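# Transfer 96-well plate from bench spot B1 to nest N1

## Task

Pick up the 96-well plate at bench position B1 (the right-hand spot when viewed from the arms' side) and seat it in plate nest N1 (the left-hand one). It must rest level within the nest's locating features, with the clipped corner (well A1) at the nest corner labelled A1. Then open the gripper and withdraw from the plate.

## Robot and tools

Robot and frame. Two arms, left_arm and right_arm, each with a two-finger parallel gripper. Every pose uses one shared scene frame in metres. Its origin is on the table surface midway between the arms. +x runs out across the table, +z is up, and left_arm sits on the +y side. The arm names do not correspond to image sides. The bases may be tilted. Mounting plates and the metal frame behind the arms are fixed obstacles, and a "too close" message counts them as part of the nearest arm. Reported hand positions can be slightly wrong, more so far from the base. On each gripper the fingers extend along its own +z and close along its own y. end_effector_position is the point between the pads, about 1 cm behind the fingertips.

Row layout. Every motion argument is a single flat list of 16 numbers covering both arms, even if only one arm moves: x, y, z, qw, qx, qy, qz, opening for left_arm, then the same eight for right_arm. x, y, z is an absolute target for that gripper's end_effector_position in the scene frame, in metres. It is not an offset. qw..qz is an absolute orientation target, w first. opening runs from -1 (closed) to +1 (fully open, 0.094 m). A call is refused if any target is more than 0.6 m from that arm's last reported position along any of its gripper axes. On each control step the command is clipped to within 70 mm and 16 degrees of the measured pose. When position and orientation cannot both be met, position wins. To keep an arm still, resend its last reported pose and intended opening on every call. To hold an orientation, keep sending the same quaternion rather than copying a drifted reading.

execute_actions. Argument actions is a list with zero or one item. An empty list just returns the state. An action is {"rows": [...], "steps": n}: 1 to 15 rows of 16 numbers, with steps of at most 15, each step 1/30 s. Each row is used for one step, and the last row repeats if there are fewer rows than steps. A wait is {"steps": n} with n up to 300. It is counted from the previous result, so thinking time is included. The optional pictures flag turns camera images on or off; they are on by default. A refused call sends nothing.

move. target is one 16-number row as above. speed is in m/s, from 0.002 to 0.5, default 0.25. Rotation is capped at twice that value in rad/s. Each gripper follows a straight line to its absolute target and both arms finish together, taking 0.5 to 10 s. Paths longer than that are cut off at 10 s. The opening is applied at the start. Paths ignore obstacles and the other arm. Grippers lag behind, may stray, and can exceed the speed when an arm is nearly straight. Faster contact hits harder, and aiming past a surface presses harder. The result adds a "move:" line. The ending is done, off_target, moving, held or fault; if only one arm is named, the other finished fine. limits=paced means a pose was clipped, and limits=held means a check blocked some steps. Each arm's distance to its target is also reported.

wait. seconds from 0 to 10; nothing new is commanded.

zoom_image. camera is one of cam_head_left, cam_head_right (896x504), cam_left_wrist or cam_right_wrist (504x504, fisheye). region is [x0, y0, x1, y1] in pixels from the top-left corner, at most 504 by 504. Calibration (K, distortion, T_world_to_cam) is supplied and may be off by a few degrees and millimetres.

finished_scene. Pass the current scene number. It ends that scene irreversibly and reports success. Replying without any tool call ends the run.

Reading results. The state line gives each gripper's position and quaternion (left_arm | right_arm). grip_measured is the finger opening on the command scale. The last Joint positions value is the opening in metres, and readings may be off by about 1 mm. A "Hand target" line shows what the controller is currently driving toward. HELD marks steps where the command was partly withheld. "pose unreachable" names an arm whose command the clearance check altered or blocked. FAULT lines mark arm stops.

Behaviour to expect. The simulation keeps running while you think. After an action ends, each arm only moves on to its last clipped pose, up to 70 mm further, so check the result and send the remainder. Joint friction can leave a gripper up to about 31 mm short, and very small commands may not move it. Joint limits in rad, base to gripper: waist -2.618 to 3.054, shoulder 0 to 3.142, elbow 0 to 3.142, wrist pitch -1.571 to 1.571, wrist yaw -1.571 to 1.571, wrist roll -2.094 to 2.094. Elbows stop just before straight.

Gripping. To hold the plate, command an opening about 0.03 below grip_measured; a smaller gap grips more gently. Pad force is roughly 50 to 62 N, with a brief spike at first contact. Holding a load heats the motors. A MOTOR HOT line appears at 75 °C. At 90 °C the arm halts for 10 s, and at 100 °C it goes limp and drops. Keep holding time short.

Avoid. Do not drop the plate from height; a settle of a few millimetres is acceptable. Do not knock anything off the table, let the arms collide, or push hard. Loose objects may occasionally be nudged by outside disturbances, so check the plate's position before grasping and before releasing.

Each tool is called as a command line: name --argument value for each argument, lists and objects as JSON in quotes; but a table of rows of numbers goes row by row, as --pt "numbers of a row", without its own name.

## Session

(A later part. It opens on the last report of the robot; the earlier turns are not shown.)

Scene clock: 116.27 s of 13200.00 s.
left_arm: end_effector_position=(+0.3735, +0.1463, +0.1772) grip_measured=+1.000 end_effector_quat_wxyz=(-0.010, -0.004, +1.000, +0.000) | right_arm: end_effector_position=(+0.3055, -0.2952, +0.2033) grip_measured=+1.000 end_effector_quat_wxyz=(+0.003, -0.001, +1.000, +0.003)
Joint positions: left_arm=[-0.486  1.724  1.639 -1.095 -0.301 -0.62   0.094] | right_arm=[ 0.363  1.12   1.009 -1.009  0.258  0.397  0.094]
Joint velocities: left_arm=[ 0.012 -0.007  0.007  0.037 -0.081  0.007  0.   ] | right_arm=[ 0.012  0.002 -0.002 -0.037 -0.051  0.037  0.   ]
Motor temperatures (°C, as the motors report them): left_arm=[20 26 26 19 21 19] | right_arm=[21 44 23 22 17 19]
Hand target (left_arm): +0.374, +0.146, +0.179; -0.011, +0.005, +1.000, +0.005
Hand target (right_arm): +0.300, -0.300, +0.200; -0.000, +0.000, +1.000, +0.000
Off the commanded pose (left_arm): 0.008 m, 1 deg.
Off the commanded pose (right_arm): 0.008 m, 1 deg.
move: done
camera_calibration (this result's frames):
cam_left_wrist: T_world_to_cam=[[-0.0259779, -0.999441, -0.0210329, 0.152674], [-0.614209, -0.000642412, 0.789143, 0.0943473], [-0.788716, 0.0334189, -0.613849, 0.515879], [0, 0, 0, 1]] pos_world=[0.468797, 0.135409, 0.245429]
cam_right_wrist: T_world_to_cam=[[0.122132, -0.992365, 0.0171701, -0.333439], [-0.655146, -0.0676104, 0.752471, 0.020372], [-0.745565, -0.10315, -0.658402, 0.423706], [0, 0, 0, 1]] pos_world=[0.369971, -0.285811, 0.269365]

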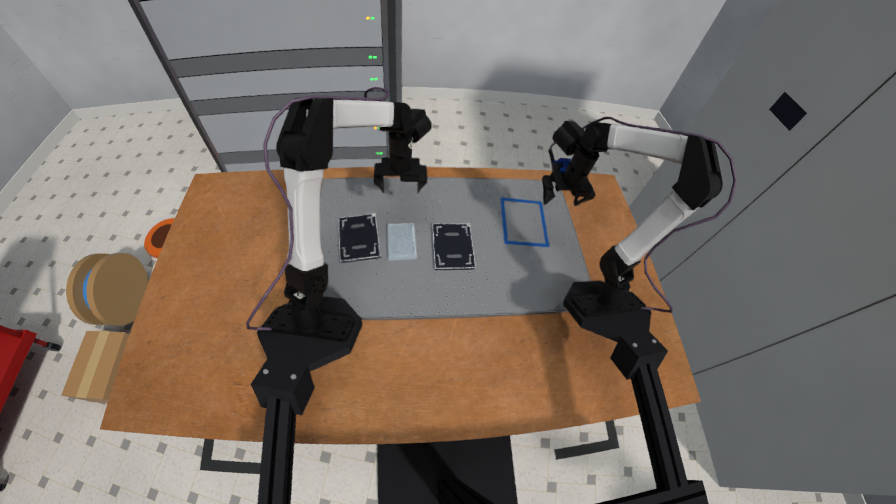

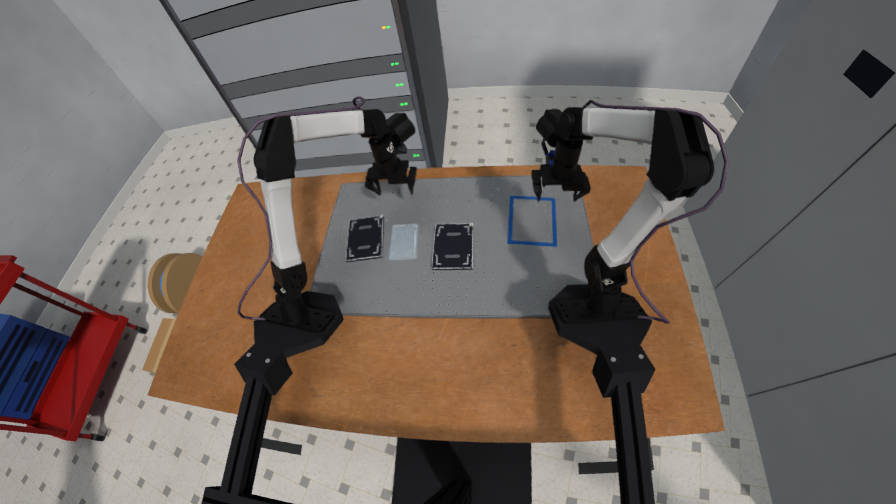

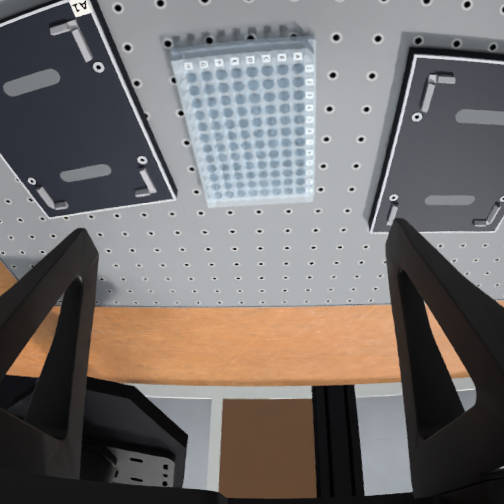

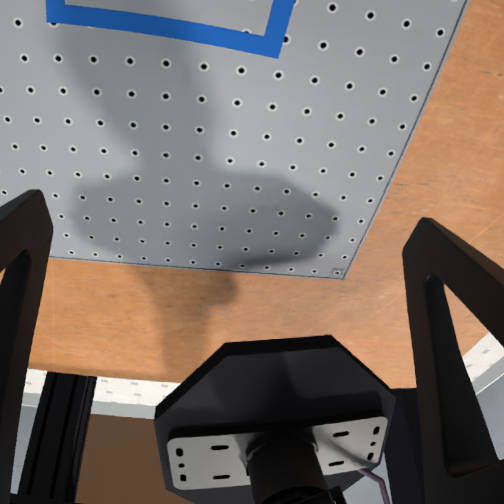

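move --target '[0.305,0.142,0.05,0,-0.041,0.999,0,1,0.3,-0.3,0.2,0,0,1,0,1]' --speed 0.1

Scene clock: 126.27 s of 13200.00 s.
left_arm: end_effector_position=(+0.3091, +0.1437, +0.0538) grip_measured=+1.000 end_effector_quat_wxyz=(-0.002, -0.042, +0.999, -0.002) | right_arm: end_effector_position=(+0.3055, -0.2952, +0.2033) grip_measured=+1.000 end_effector_quat_wxyz=(+0.003, -0.001, +1.000, +0.003)
Joint positions: left_arm=[-0.486  1.792  1.149 -0.519 -0.308 -0.69   0.094] | right_arm=[ 0.363  1.12   1.009 -1.009  0.258  0.397  0.094]
Joint velocities: left_arm=[-0.022 -0.002 -0.007 -0.007 -0.022  0.007  0.   ] | right_arm=[-0.012 -0.007 -0.012 -0.051 -0.022 -0.022  0.   ]
Motor temperatures (°C, as the motors report them): left_arm=[21 27 26 19 21 19] | right_arm=[20 41 23 21 17 19]
Hand target (left_arm): +0.305, +0.142, +0.050; -0.000, -0.041, +0.999, -0.000
Hand target (right_arm): +0.300, -0.300, +0.200; -0.000, +0.000, +1.000, -0.000
Off the commanded pose (left_arm): 0.006 m, 0 deg.
Off the commanded pose (right_arm): 0.008 m, 1 deg.
After step 90, 4.97 s passed at rest.
move: done
camera_calibration (this result's frames):
cam_left_wrist: T_world_to_cam=[[0.0502094, -0.998602, -0.016514, 0.121936], [-0.626591, -0.0443721, 0.778084, 0.162818], [-0.77773, -0.0287197, -0.627943, 0.395768], [0, 0, 0, 1]] pos_world=[0.403698, 0.140356, 0.123847]
cam_right_wrist: T_world_to_cam=[[0.122132, -0.992365, 0.0171701, -0.333439], [-0.655146, -0.0676104, 0.752471, 0.020372], [-0.745565, -0.10315, -0.658402, 0.423706], [0, 0, 0, 1]] pos_world=[0.369971, -0.285811, 0.269365]

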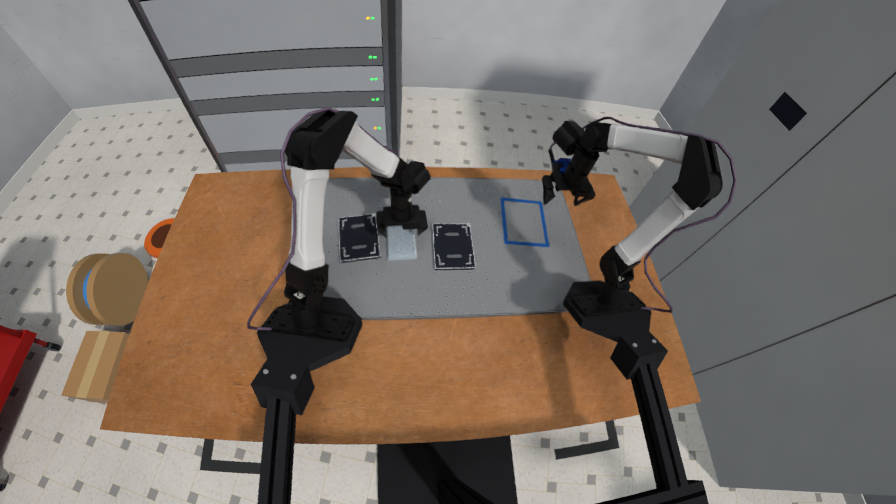

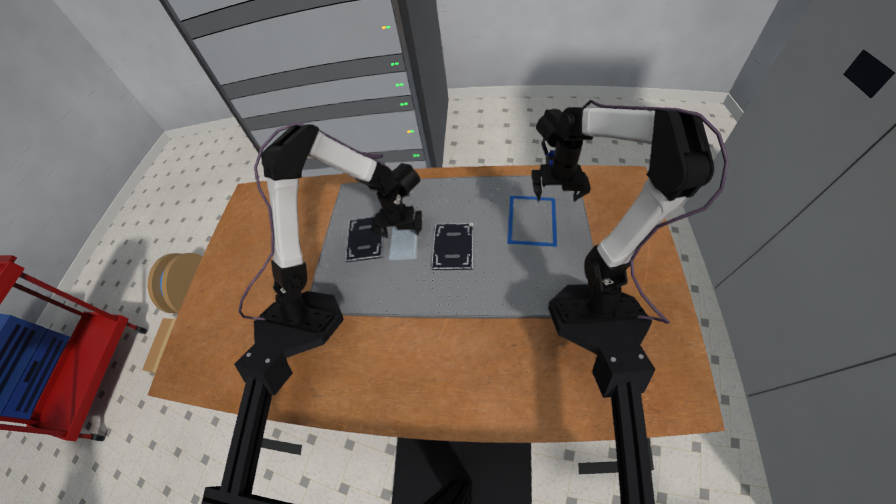

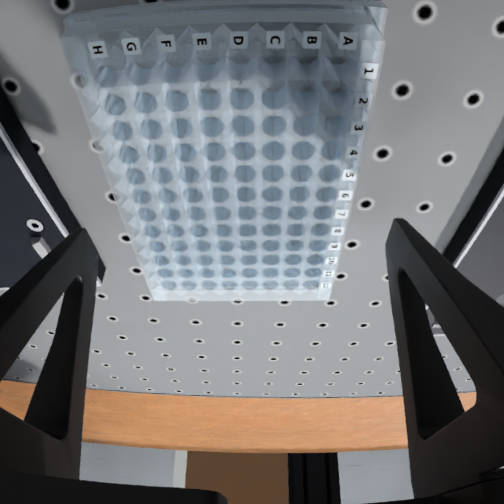

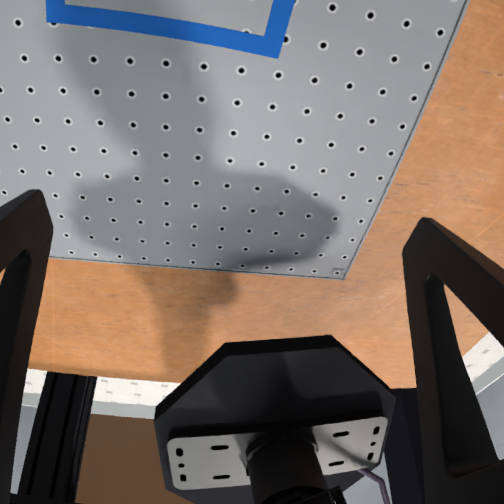

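move --target '[0.305,0.145,0.02,0,-0.045,0.999,0,1,0.3,-0.3,0.2,0,0,1,0,1]' --speed 0.015

Scene clock: 131.47 s of 13200.00 s.
left_arm: end_effector_position=(+0.3122, +0.1395, +0.0359) grip_measured=+1.000 end_effector_quat_wxyz=(+0.007, -0.046, +0.999, -0.006) | right_arm: end_effector_position=(+0.3055, -0.2952, +0.2033) grip_measured=+1.000 end_effector_quat_wxyz=(+0.003, -0.001, +1.000, +0.003)
Joint positions: left_arm=[-0.476  1.843  1.143 -0.439 -0.308 -0.685  0.094] | right_arm=[ 0.363  1.12   1.009 -1.009  0.258  0.397  0.094]
Joint velocities: left_arm=[-0.012 -0.002  0.007  0.037  0.007  0.007  0.   ] | right_arm=[ 0.017  0.012  0.012  0.022  0.022 -0.037  0.   ]
Motor temperatures (°C, as the motors report them): left_arm=[21 28 26 19 21 19] | right_arm=[20 40 23 21 17 19]
Hand target (left_arm): +0.304, +0.145, +0.021; -0.000, -0.045, +0.999, +0.000
Hand target (right_arm): +0.300, -0.300, +0.200; -0.000, +0.000, +1.000, -0.000
Off the commanded pose (left_arm): 0.018 m, 1 deg.
Off the commanded pose (right_arm): 0.008 m, 1 deg.
move: off_target (left_arm)
camera_calibration (this result's frames):
cam_left_wrist: T_world_to_cam=[[0.0600744, -0.998162, -0.00798991, 0.113816], [-0.640196, -0.044669, 0.766912, 0.183184], [-0.765859, -0.0409566, -0.641702, 0.385283], [0, 0, 0, 1]] pos_world=[0.405509, 0.137569, 0.10766]
cam_right_wrist: T_world_to_cam=[[0.122132, -0.992365, 0.0171701, -0.333439], [-0.655146, -0.0676104, 0.752471, 0.020372], [-0.745565, -0.10315, -0.658402, 0.423706], [0, 0, 0, 1]] pos_world=[0.369971, -0.285811, 0.269365]

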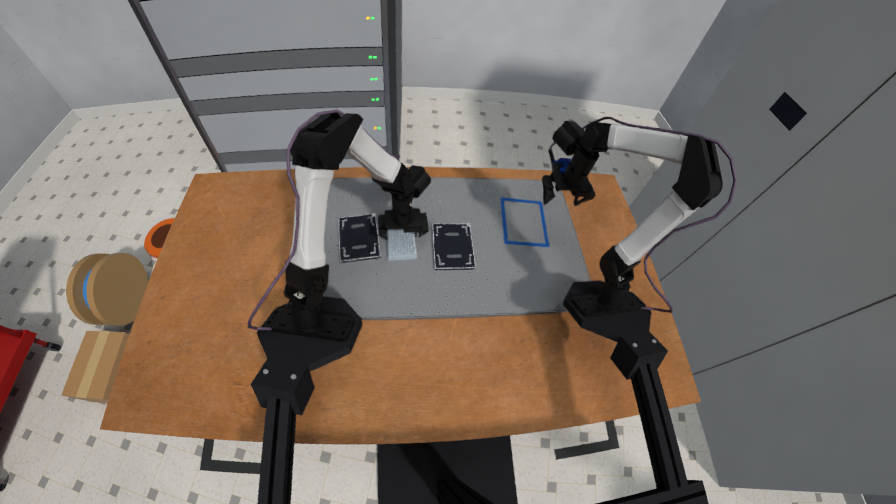

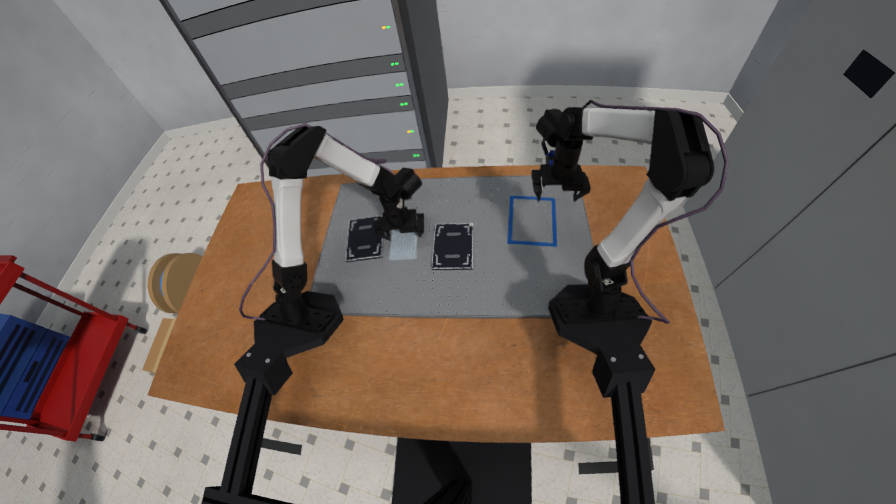

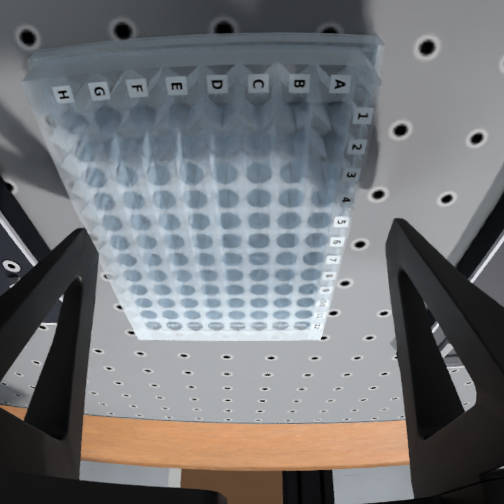

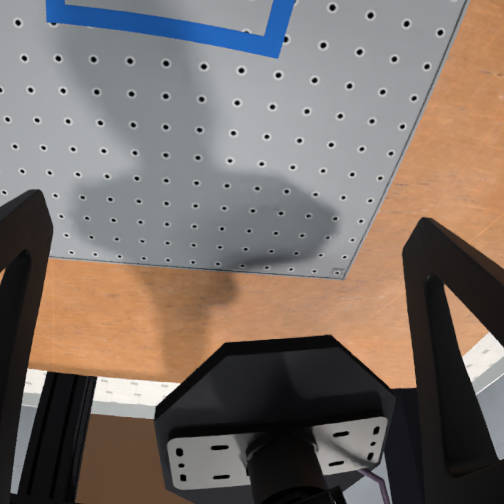

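move --target '[0.305,0.158,0.065,0,-0.045,0.999,0,1,0.3,-0.3,0.2,0,0,1,0,1]' --speed 0.04

move --target '[0.303,0.156,0.022,0,-0.045,0.999,0,1,0.3,-0.3,0.2,0,0,1,0,1]' --speed 0.02

Scene clock: 134.87 s of 13200.00 s.
left_arm: end_effector_position=(+0.3124, +0.1505, +0.0647) grip_measured=+1.000 end_effector_quat_wxyz=(+0.009, -0.047, +0.999, -0.008) | right_arm: end_effector_position=(+0.3055, -0.2952, +0.2033) grip_measured=+1.000 end_effector_quat_wxyz=(+0.003, -0.001, +1.000, +0.003)
Joint positions: left_arm=[-0.476  1.737  1.118 -0.514 -0.308 -0.685  0.094] | right_arm=[ 0.363  1.12   1.009 -1.009  0.258  0.397  0.094]
Joint velocities: left_arm=[-0.012 -0.002 -0.002  0.007 -0.051 -0.066  0.   ] | right_arm=[ 0.002 -0.002 -0.022 -0.022  0.051  0.022  0.   ]
Motor temperatures (°C, as the motors report them): left_arm=[21 28 26 19 21 19] | right_arm=[19 39 23 21 17 19]
Hand target (left_arm): +0.306, +0.158, +0.065; +0.000, -0.045, +0.999, -0.000
Hand target (right_arm): +0.300, -0.300, +0.200; -0.000, +0.000, +1.000, -0.000
Off the commanded pose (left_arm): 0.010 m, 1 deg.
Off the commanded pose (right_arm): 0.008 m, 1 deg.
move: done
camera_calibration (this result's frames):
cam_left_wrist: T_world_to_cam=[[0.061723, -0.998081, -0.00487463, 0.124304], [-0.643343, -0.0435184, 0.76434, 0.162697], [-0.763086, -0.0440413, -0.644795, 0.404073], [0, 0, 0, 1]] pos_world=[0.40534, 0.148942, 0.136794]
cam_right_wrist: T_world_to_cam=[[0.122132, -0.992365, 0.0171701, -0.333439], [-0.655146, -0.0676104, 0.752471, 0.020372], [-0.745565, -0.10315, -0.658402, 0.423706], [0, 0, 0, 1]] pos_world=[0.369971, -0.285811, 0.269365]

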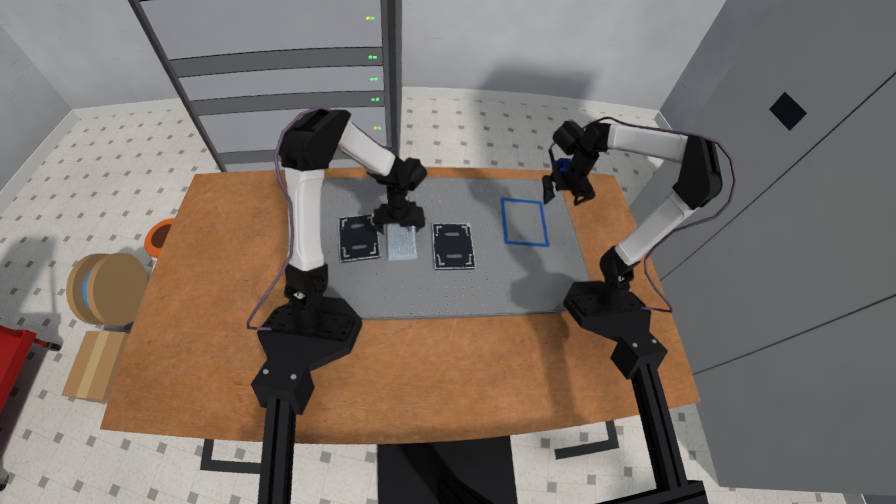

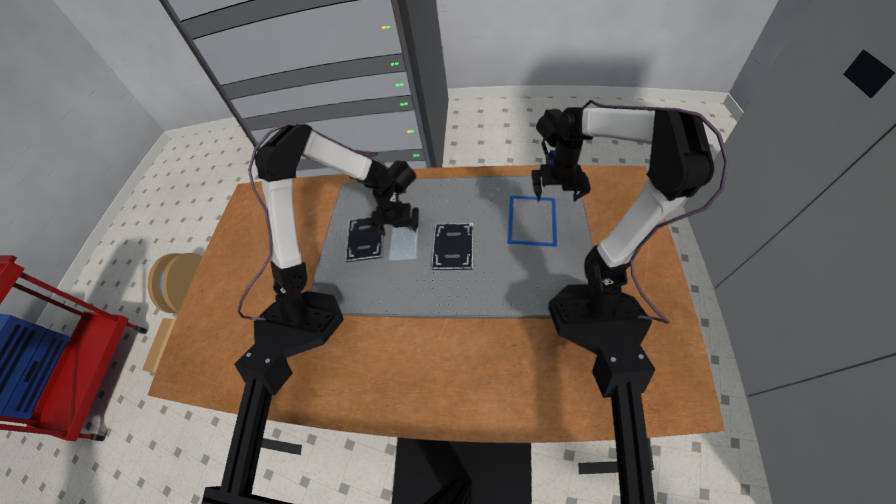

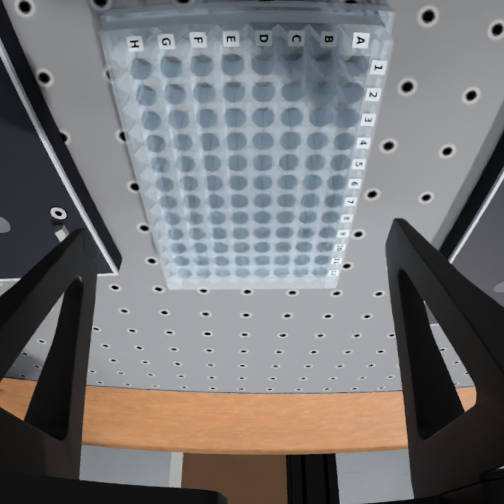

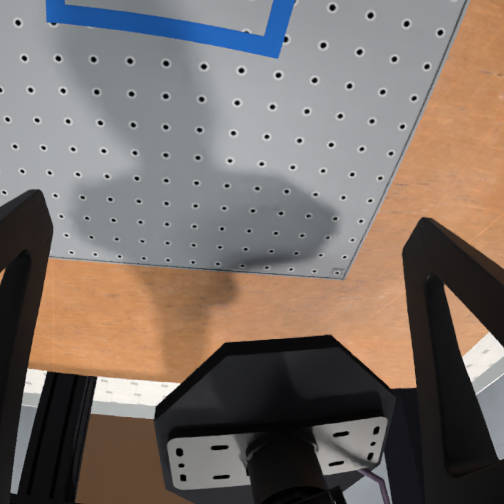

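Scene clock: 137.33 s of 13200.00 s.
left_arm: end_effector_position=(+0.3082, +0.1519, +0.0298) grip_measured=+1.000 end_effector_quat_wxyz=(+0.007, -0.047, +0.999, -0.003) | right_arm: end_effector_position=(+0.3055, -0.2952, +0.2033) grip_measured=+1.000 end_effector_quat_wxyz=(+0.003, -0.001, +1.000, +0.003)
Joint positions: left_arm=[-0.451  1.831  1.095 -0.401 -0.302 -0.663  0.094] | right_arm=[ 0.363  1.12   1.009 -1.009  0.258  0.397  0.094]
Joint velocities: left_arm=[-0.017 -0.012  0.002 -0.066  0.022 -0.007  0.   ] | right_arm=[-0.012 -0.017 -0.046 -0.051 -0.037 -0.022  0.   ]
Motor temperatures (°C, as the motors report them): left_arm=[21 28 26 19 21 19] | right_arm=[19 39 23 21 17 19]
Hand target (left_arm): +0.303, +0.156, +0.022; +0.000, -0.045, +0.999, -0.000
Hand target (right_arm): +0.300, -0.300, +0.200; -0.000, +0.000, +1.000, -0.000
Off the commanded pose (left_arm): 0.010 m, 1 deg.
Off the commanded pose (right_arm): 0.008 m, 1 deg.
move: done
camera_calibration (this result's frames):
cam_left_wrist: T_world_to_cam=[[0.0614708, -0.998, -0.0147555, 0.126117], [-0.638766, -0.0506951, 0.767729, 0.186336], [-0.766942, -0.0377676, -0.640604, 0.378543], [0, 0, 0, 1]] pos_world=[0.401593, 0.149608, 0.101301]
cam_right_wrist: T_world_to_cam=[[0.122132, -0.992365, 0.0171701, -0.333439], [-0.655146, -0.0676104, 0.752471, 0.020372], [-0.745565, -0.10315, -0.658402, 0.423706], [0, 0, 0, 1]] pos_world=[0.369971, -0.285811, 0.269365]

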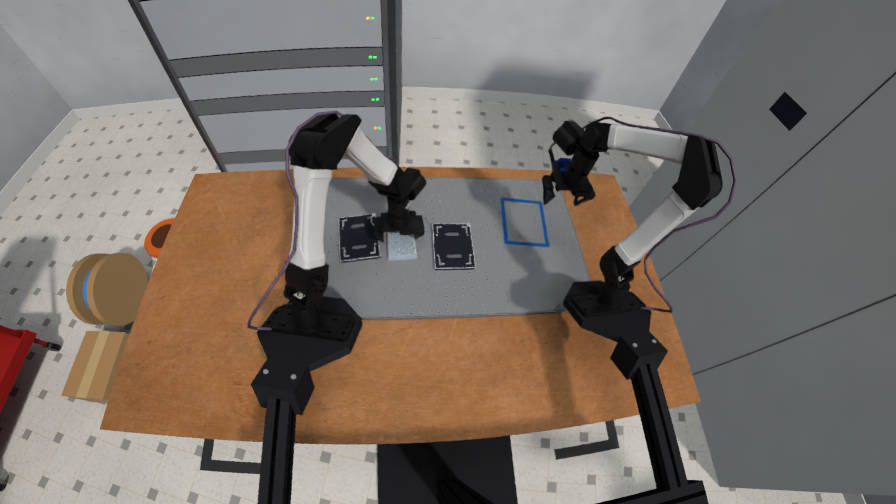

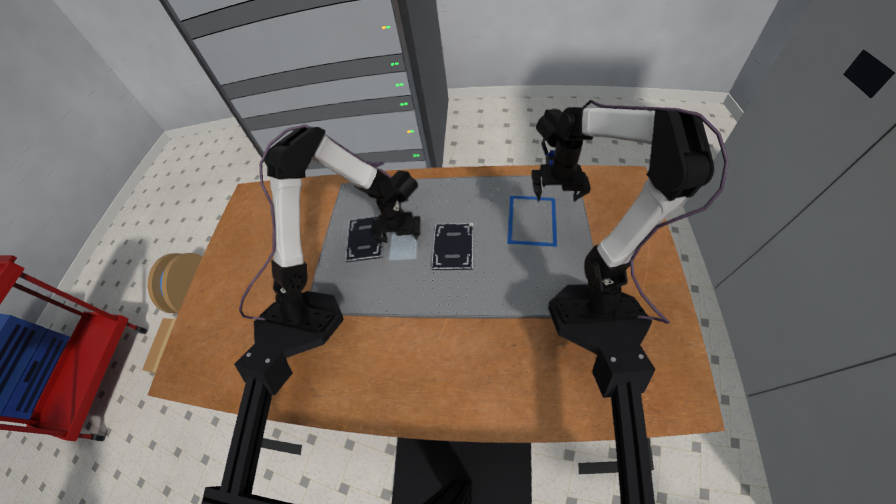

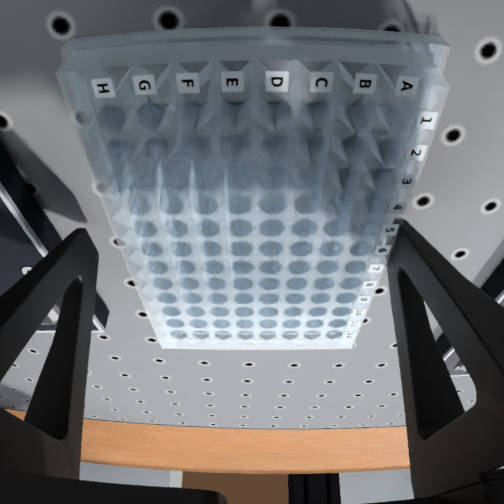

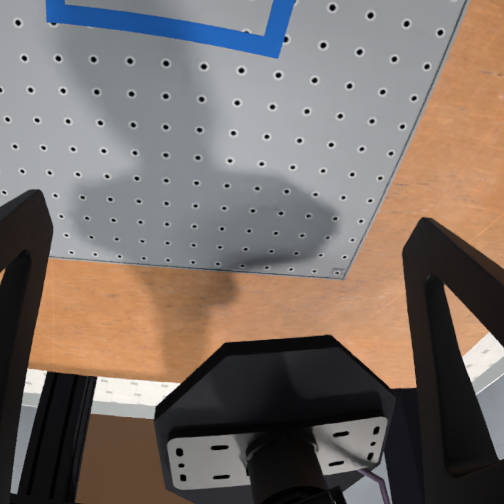

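move --target '[0.303,0.140,0.055,0,-0.045,0.999,0,1,0.3,-0.3,0.2,0,0,1,0,1]' --speed 0.03

Scene clock: 140.77 s of 13200.00 s.
left_arm: end_effector_position=(+0.2973, +0.1434, +0.0469) grip_measured=+1.000 end_effector_quat_wxyz=(-0.008, -0.042, +0.999, +0.003) | right_arm: end_effector_position=(+0.3055, -0.2952, +0.2033) grip_measured=+1.000 end_effector_quat_wxyz=(+0.003, -0.001, +1.000, +0.003)
Joint positions: left_arm=[-0.499  1.803  1.119 -0.498 -0.313 -0.71   0.094] | right_arm=[ 0.363  1.12   1.009 -1.009  0.258  0.397  0.094]
Joint velocities: left_arm=[ 0.012 -0.007 -0.002  0.037 -0.022  0.007  0.   ] | right_arm=[ 0.007  0.017 -0.022  0.066 -0.051  0.007  0.   ]
Motor temperatures (°C, as the motors report them): left_arm=[21 28 25 19 21 19] | right_arm=[19 38 23 21 17 19]
Hand target (left_arm): +0.303, +0.140, +0.055; -0.000, -0.045, +0.999, +0.000
Hand target (right_arm): +0.300, -0.300, +0.200; -0.000, +0.000, +1.000, -0.000
Off the commanded pose (left_arm): 0.011 m, 1 deg.
Off the commanded pose (right_arm): 0.008 m, 1 deg.
move: off_target (left_arm)
camera_calibration (this result's frames):
cam_left_wrist: T_world_to_cam=[[0.0513483, -0.998327, -0.0265687, 0.122211], [-0.616647, -0.0526209, 0.785479, 0.158652], [-0.785563, -0.0239496, -0.618317, 0.383348], [0, 0, 0, 1]] pos_world=[0.392701, 0.139536, 0.11566]
cam_right_wrist: T_world_to_cam=[[0.122132, -0.992365, 0.0171701, -0.333439], [-0.655146, -0.0676104, 0.752471, 0.020372], [-0.745565, -0.10315, -0.658402, 0.423706], [0, 0, 0, 1]] pos_world=[0.369971, -0.285811, 0.269365]

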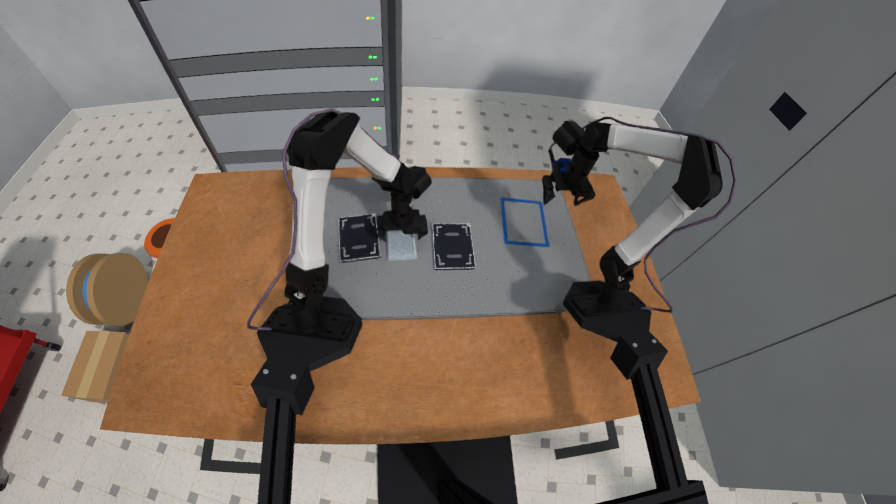

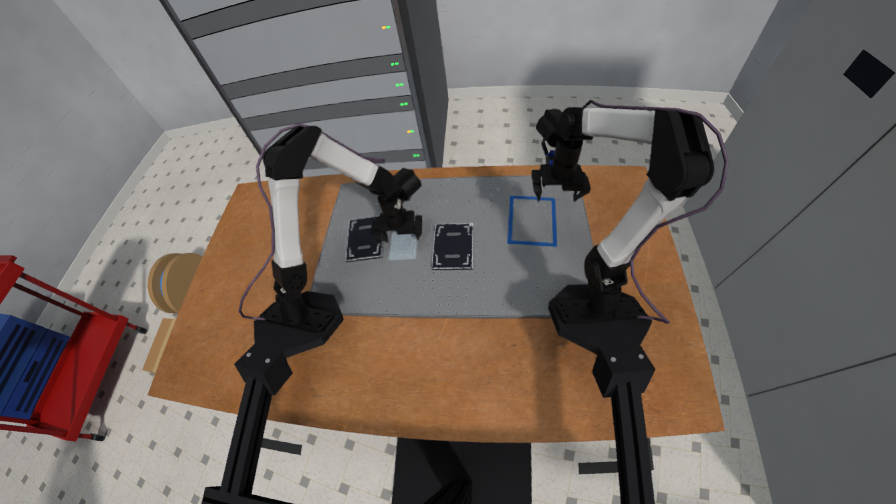

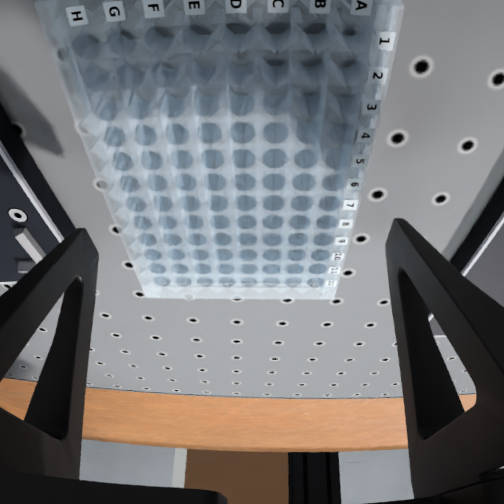

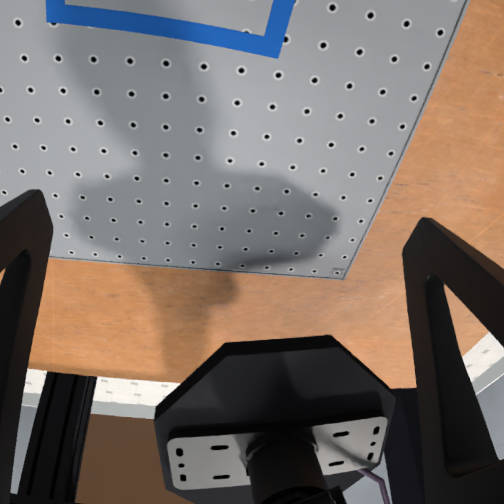

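move --target '[0.300,0.150,0.014,0,-0.045,0.999,0,1,0.3,-0.3,0.2,0,0,1,0,1]' --speed 0.012

Scene clock: 145.47 s of 13200.00 s.
left_arm: end_effector_position=(+0.3060, +0.1455, +0.0224) grip_measured=+1.000 end_effector_quat_wxyz=(+0.008, -0.047, +0.999, -0.004) | right_arm: end_effector_position=(+0.3055, -0.2952, +0.2033) grip_measured=+1.000 end_effector_quat_wxyz=(+0.003, -0.001, +1.000, +0.003)
Joint positions: left_arm=[-0.463  1.862  1.101 -0.377 -0.307 -0.674  0.094] | right_arm=[ 0.363  1.12   1.009 -1.009  0.258  0.397  0.094]
Joint velocities: left_arm=[-0.012 -0.007  0.002 -0.066  0.022  0.095  0.   ] | right_arm=[-0.002  0.007 -0.012 -0.022  0.051 -0.007  0.   ]
Motor temperatures (°C, as the motors report them): left_arm=[21 28 25 19 21 19] | right_arm=[19 37 23 21 17 19]
Hand target (left_arm): +0.300, +0.150, +0.014; +0.000, -0.045, +0.999, -0.000
Hand target (right_arm): +0.300, -0.300, +0.200; -0.000, +0.000, +1.000, -0.000
Off the commanded pose (left_arm): 0.011 m, 1 deg.
Off the commanded pose (right_arm): 0.008 m, 1 deg.
move: off_target (left_arm)
camera_calibration (this result's frames):
cam_left_wrist: T_world_to_cam=[[0.0615893, -0.99801, -0.0134848, 0.119741], [-0.640124, -0.0498622, 0.766652, 0.190536], [-0.765799, -0.0385855, -0.641922, 0.371734], [0, 0, 0, 1]] pos_world=[0.399265, 0.143346, 0.0941643]
cam_right_wrist: T_world_to_cam=[[0.122132, -0.992365, 0.0171701, -0.333439], [-0.655146, -0.0676104, 0.752471, 0.020372], [-0.745565, -0.10315, -0.658402, 0.423706], [0, 0, 0, 1]] pos_world=[0.369971, -0.285811, 0.269365]

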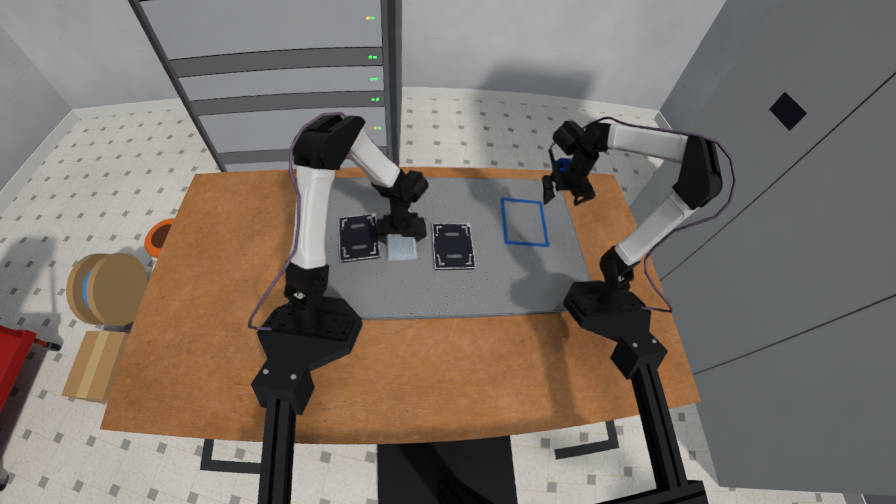

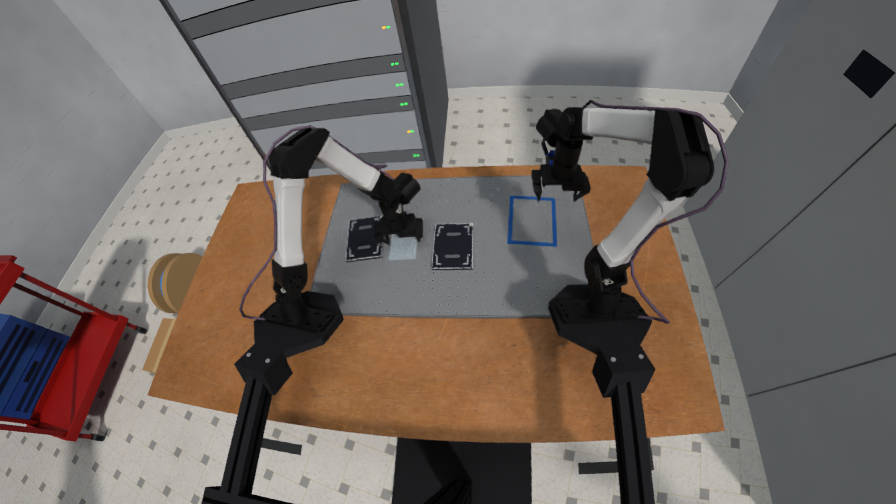

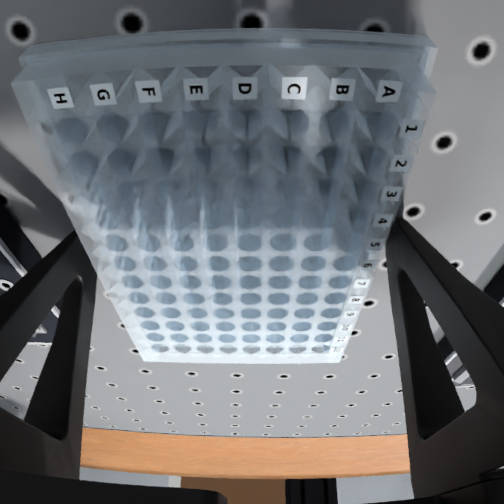

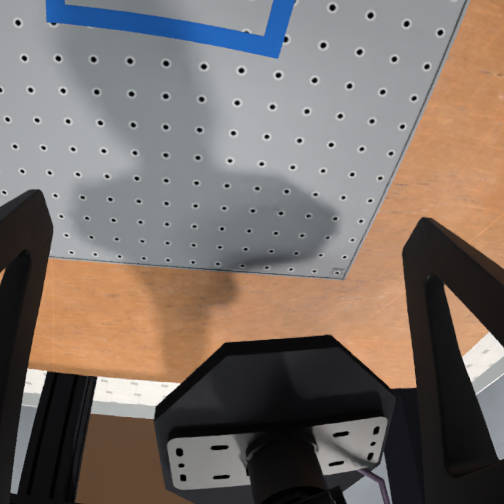

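Close, then lift to view the nest.

move --target '[0.300,0.150,0.014,0,-0.045,0.999,0,1,0.3,-0.3,0.2,0,0,1,0,1]'

move --target '[0.300,0.150,0.014,0,-0.045,0.999,0,0.7,0.3,-0.3,0.2,0,0,1,0,1]'

Scene clock: 148.00 s of 13200.00 s.
left_arm: end_effector_position=(+0.3064, +0.1453, +0.0225) grip_measured=+1.000 end_effector_quat_wxyz=(+0.008, -0.047, +0.999, -0.004) | right_arm: end_effector_position=(+0.3055, -0.2952, +0.2033) grip_measured=+1.000 end_effector_quat_wxyz=(+0.003, -0.001, +1.000, +0.003)
Joint positions: left_arm=[-0.463  1.862  1.101 -0.376 -0.307 -0.674  0.094] | right_arm=[ 0.363  1.12   1.009 -1.009  0.258  0.397  0.094]
Joint velocities: left_arm=[ 0.017 -0.002 -0.002  0.007  0.095  0.022  0.   ] | right_arm=[ 0.002  0.012  0.032 -0.007  0.066 -0.051  0.   ]
Motor temperatures (°C, as the motors report them): left_arm=[21 28 25 19 21 19] | right_arm=[19 37 23 21 17 19]
Hand target (left_arm): +0.300, +0.150, +0.014; -0.000, -0.045, +0.999, +0.000
Hand target (right_arm): +0.300, -0.300, +0.200; -0.000, +0.000, +1.000, -0.000
Off the commanded pose (left_arm): 0.012 m, 1 deg.
Off the commanded pose (right_arm): 0.008 m, 1 deg.
move: off_target (left_arm)
camera_calibration (this result's frames):
cam_left_wrist: T_world_to_cam=[[0.0617974, -0.998012, -0.0123943, 0.119381], [-0.64128, -0.0492179, 0.765727, 0.191041], [-0.764815, -0.0393717, -0.643046, 0.371858], [0, 0, 0, 1]] pos_world=[0.399536, 0.143187, 0.094316]
cam_right_wrist: T_world_to_cam=[[0.122132, -0.992365, 0.0171701, -0.333439], [-0.655146, -0.0676104, 0.752471, 0.020372], [-0.745565, -0.10315, -0.658402, 0.423706], [0, 0, 0, 1]] pos_world=[0.369971, -0.285811, 0.269365]

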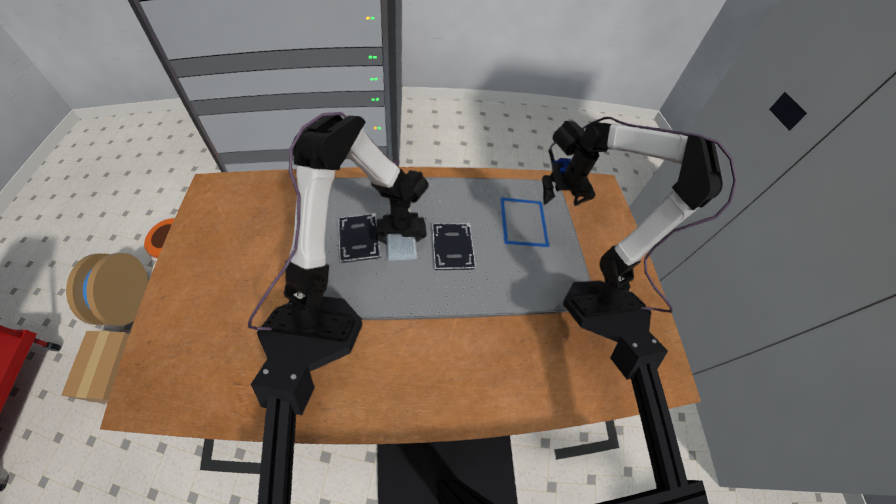

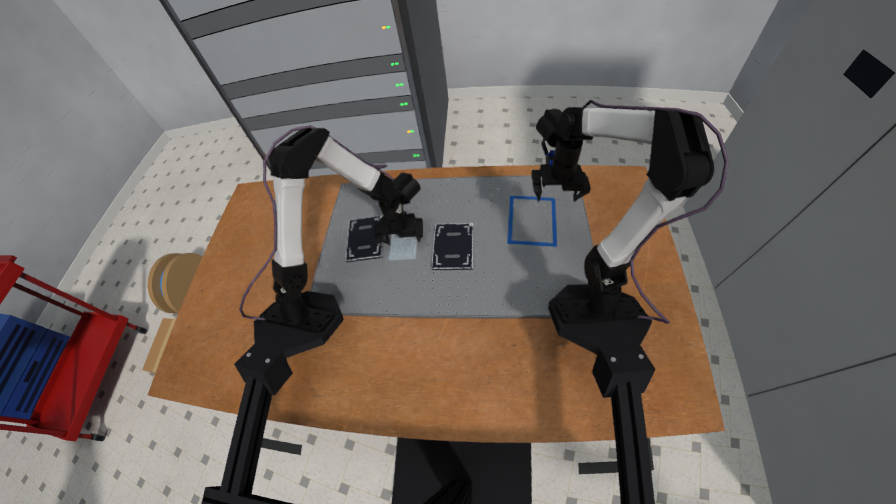

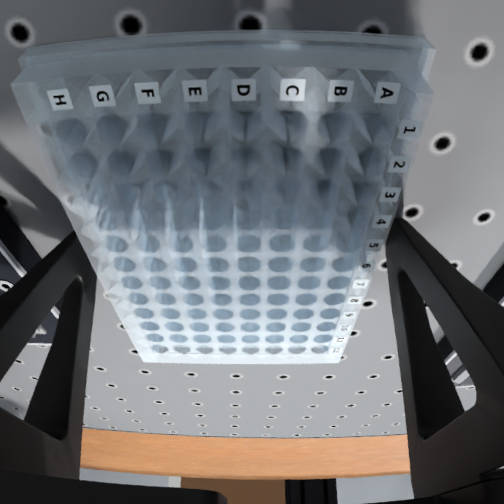

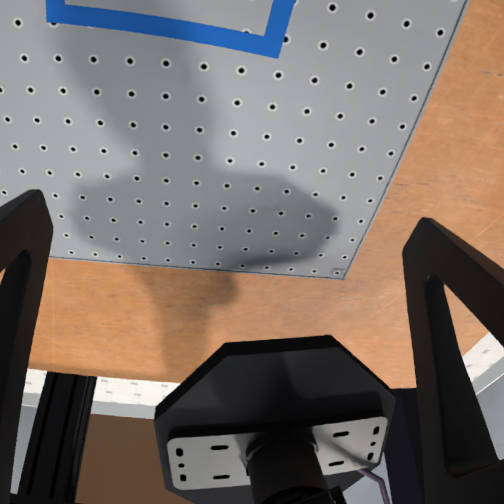

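Scene clock: 148.70 s of 13200.00 s.
left_arm: end_effector_position=(+0.3064, +0.1453, +0.0225) grip_measured=+0.780 end_effector_quat_wxyz=(+0.008, -0.047, +0.999, -0.004) | right_arm: end_effector_position=(+0.3055, -0.2952, +0.2033) grip_measured=+1.000 end_effector_quat_wxyz=(+0.003, -0.001, +1.000, +0.003)
Joint positions: left_arm=[-0.463  1.862  1.101 -0.376 -0.307 -0.674  0.084] | right_arm=[ 0.363  1.12   1.009 -1.009  0.258  0.397  0.094]
Joint velocities: left_arm=[-0.007 -0.002  0.012 -0.051 -0.037  0.007  0.   ] | right_arm=[ 0.007 -0.017 -0.017 -0.066 -0.037  0.007  0.   ]
Motor temperatures (°C, as the motors report them): left_arm=[21 28 25 19 21 19] | right_arm=[19 37 23 21 17 19]
Hand target (left_arm): +0.300, +0.150, +0.014; -0.000, -0.045, +0.999, +0.000
Hand target (right_arm): +0.300, -0.300, +0.200; -0.000, +0.000, +1.000, -0.000
Off the commanded pose (left_arm): 0.012 m, 1 deg.
Off the commanded pose (right_arm): 0.008 m, 1 deg.
move: off_target (left_arm)
camera_calibration (this result's frames):
cam_left_wrist: T_world_to_cam=[[0.0617974, -0.998012, -0.0123943, 0.119381], [-0.64128, -0.0492179, 0.765727, 0.191041], [-0.764815, -0.0393717, -0.643046, 0.371858], [0, 0, 0, 1]] pos_world=[0.399536, 0.143187, 0.094316]
cam_right_wrist: T_world_to_cam=[[0.122132, -0.992365, 0.0171701, -0.333439], [-0.655146, -0.0676104, 0.752471, 0.020372], [-0.745565, -0.10315, -0.658402, 0.423706], [0, 0, 0, 1]] pos_world=[0.369971, -0.285811, 0.269365]

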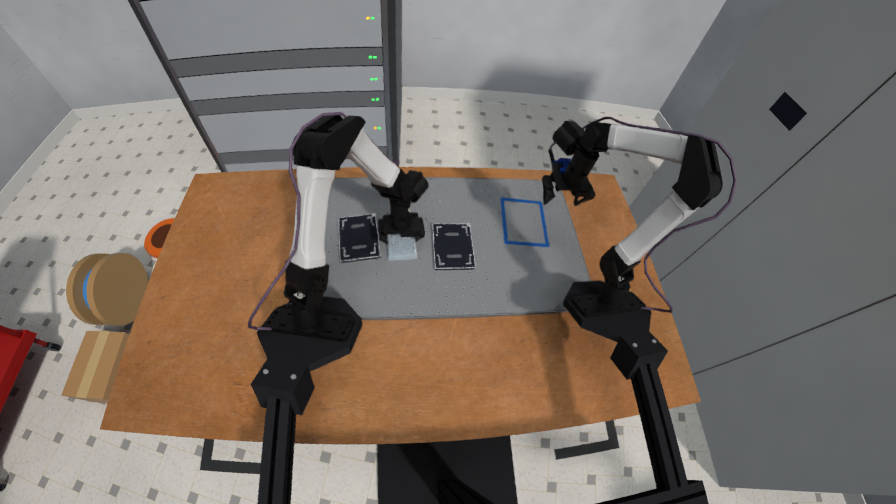

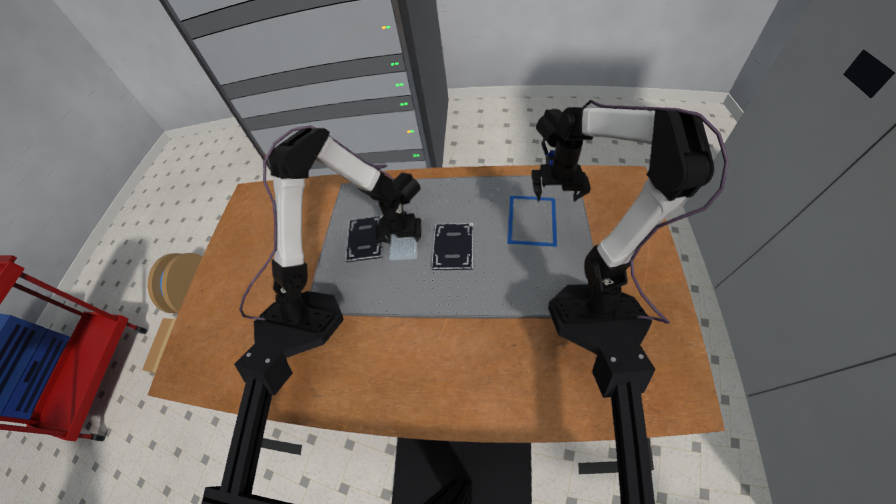

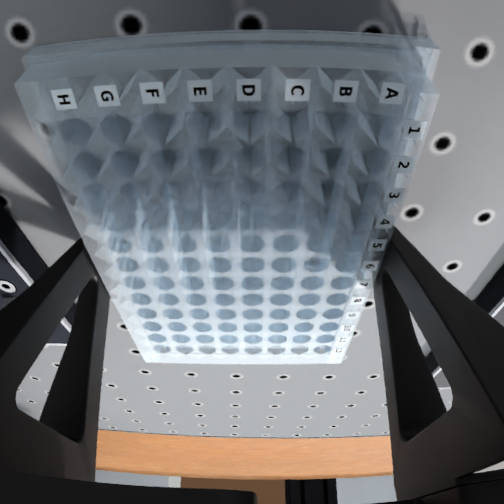

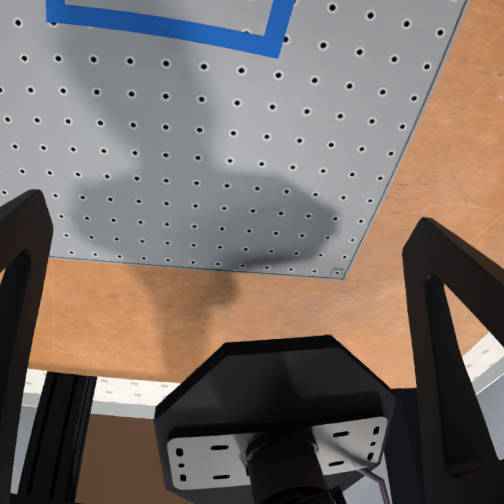

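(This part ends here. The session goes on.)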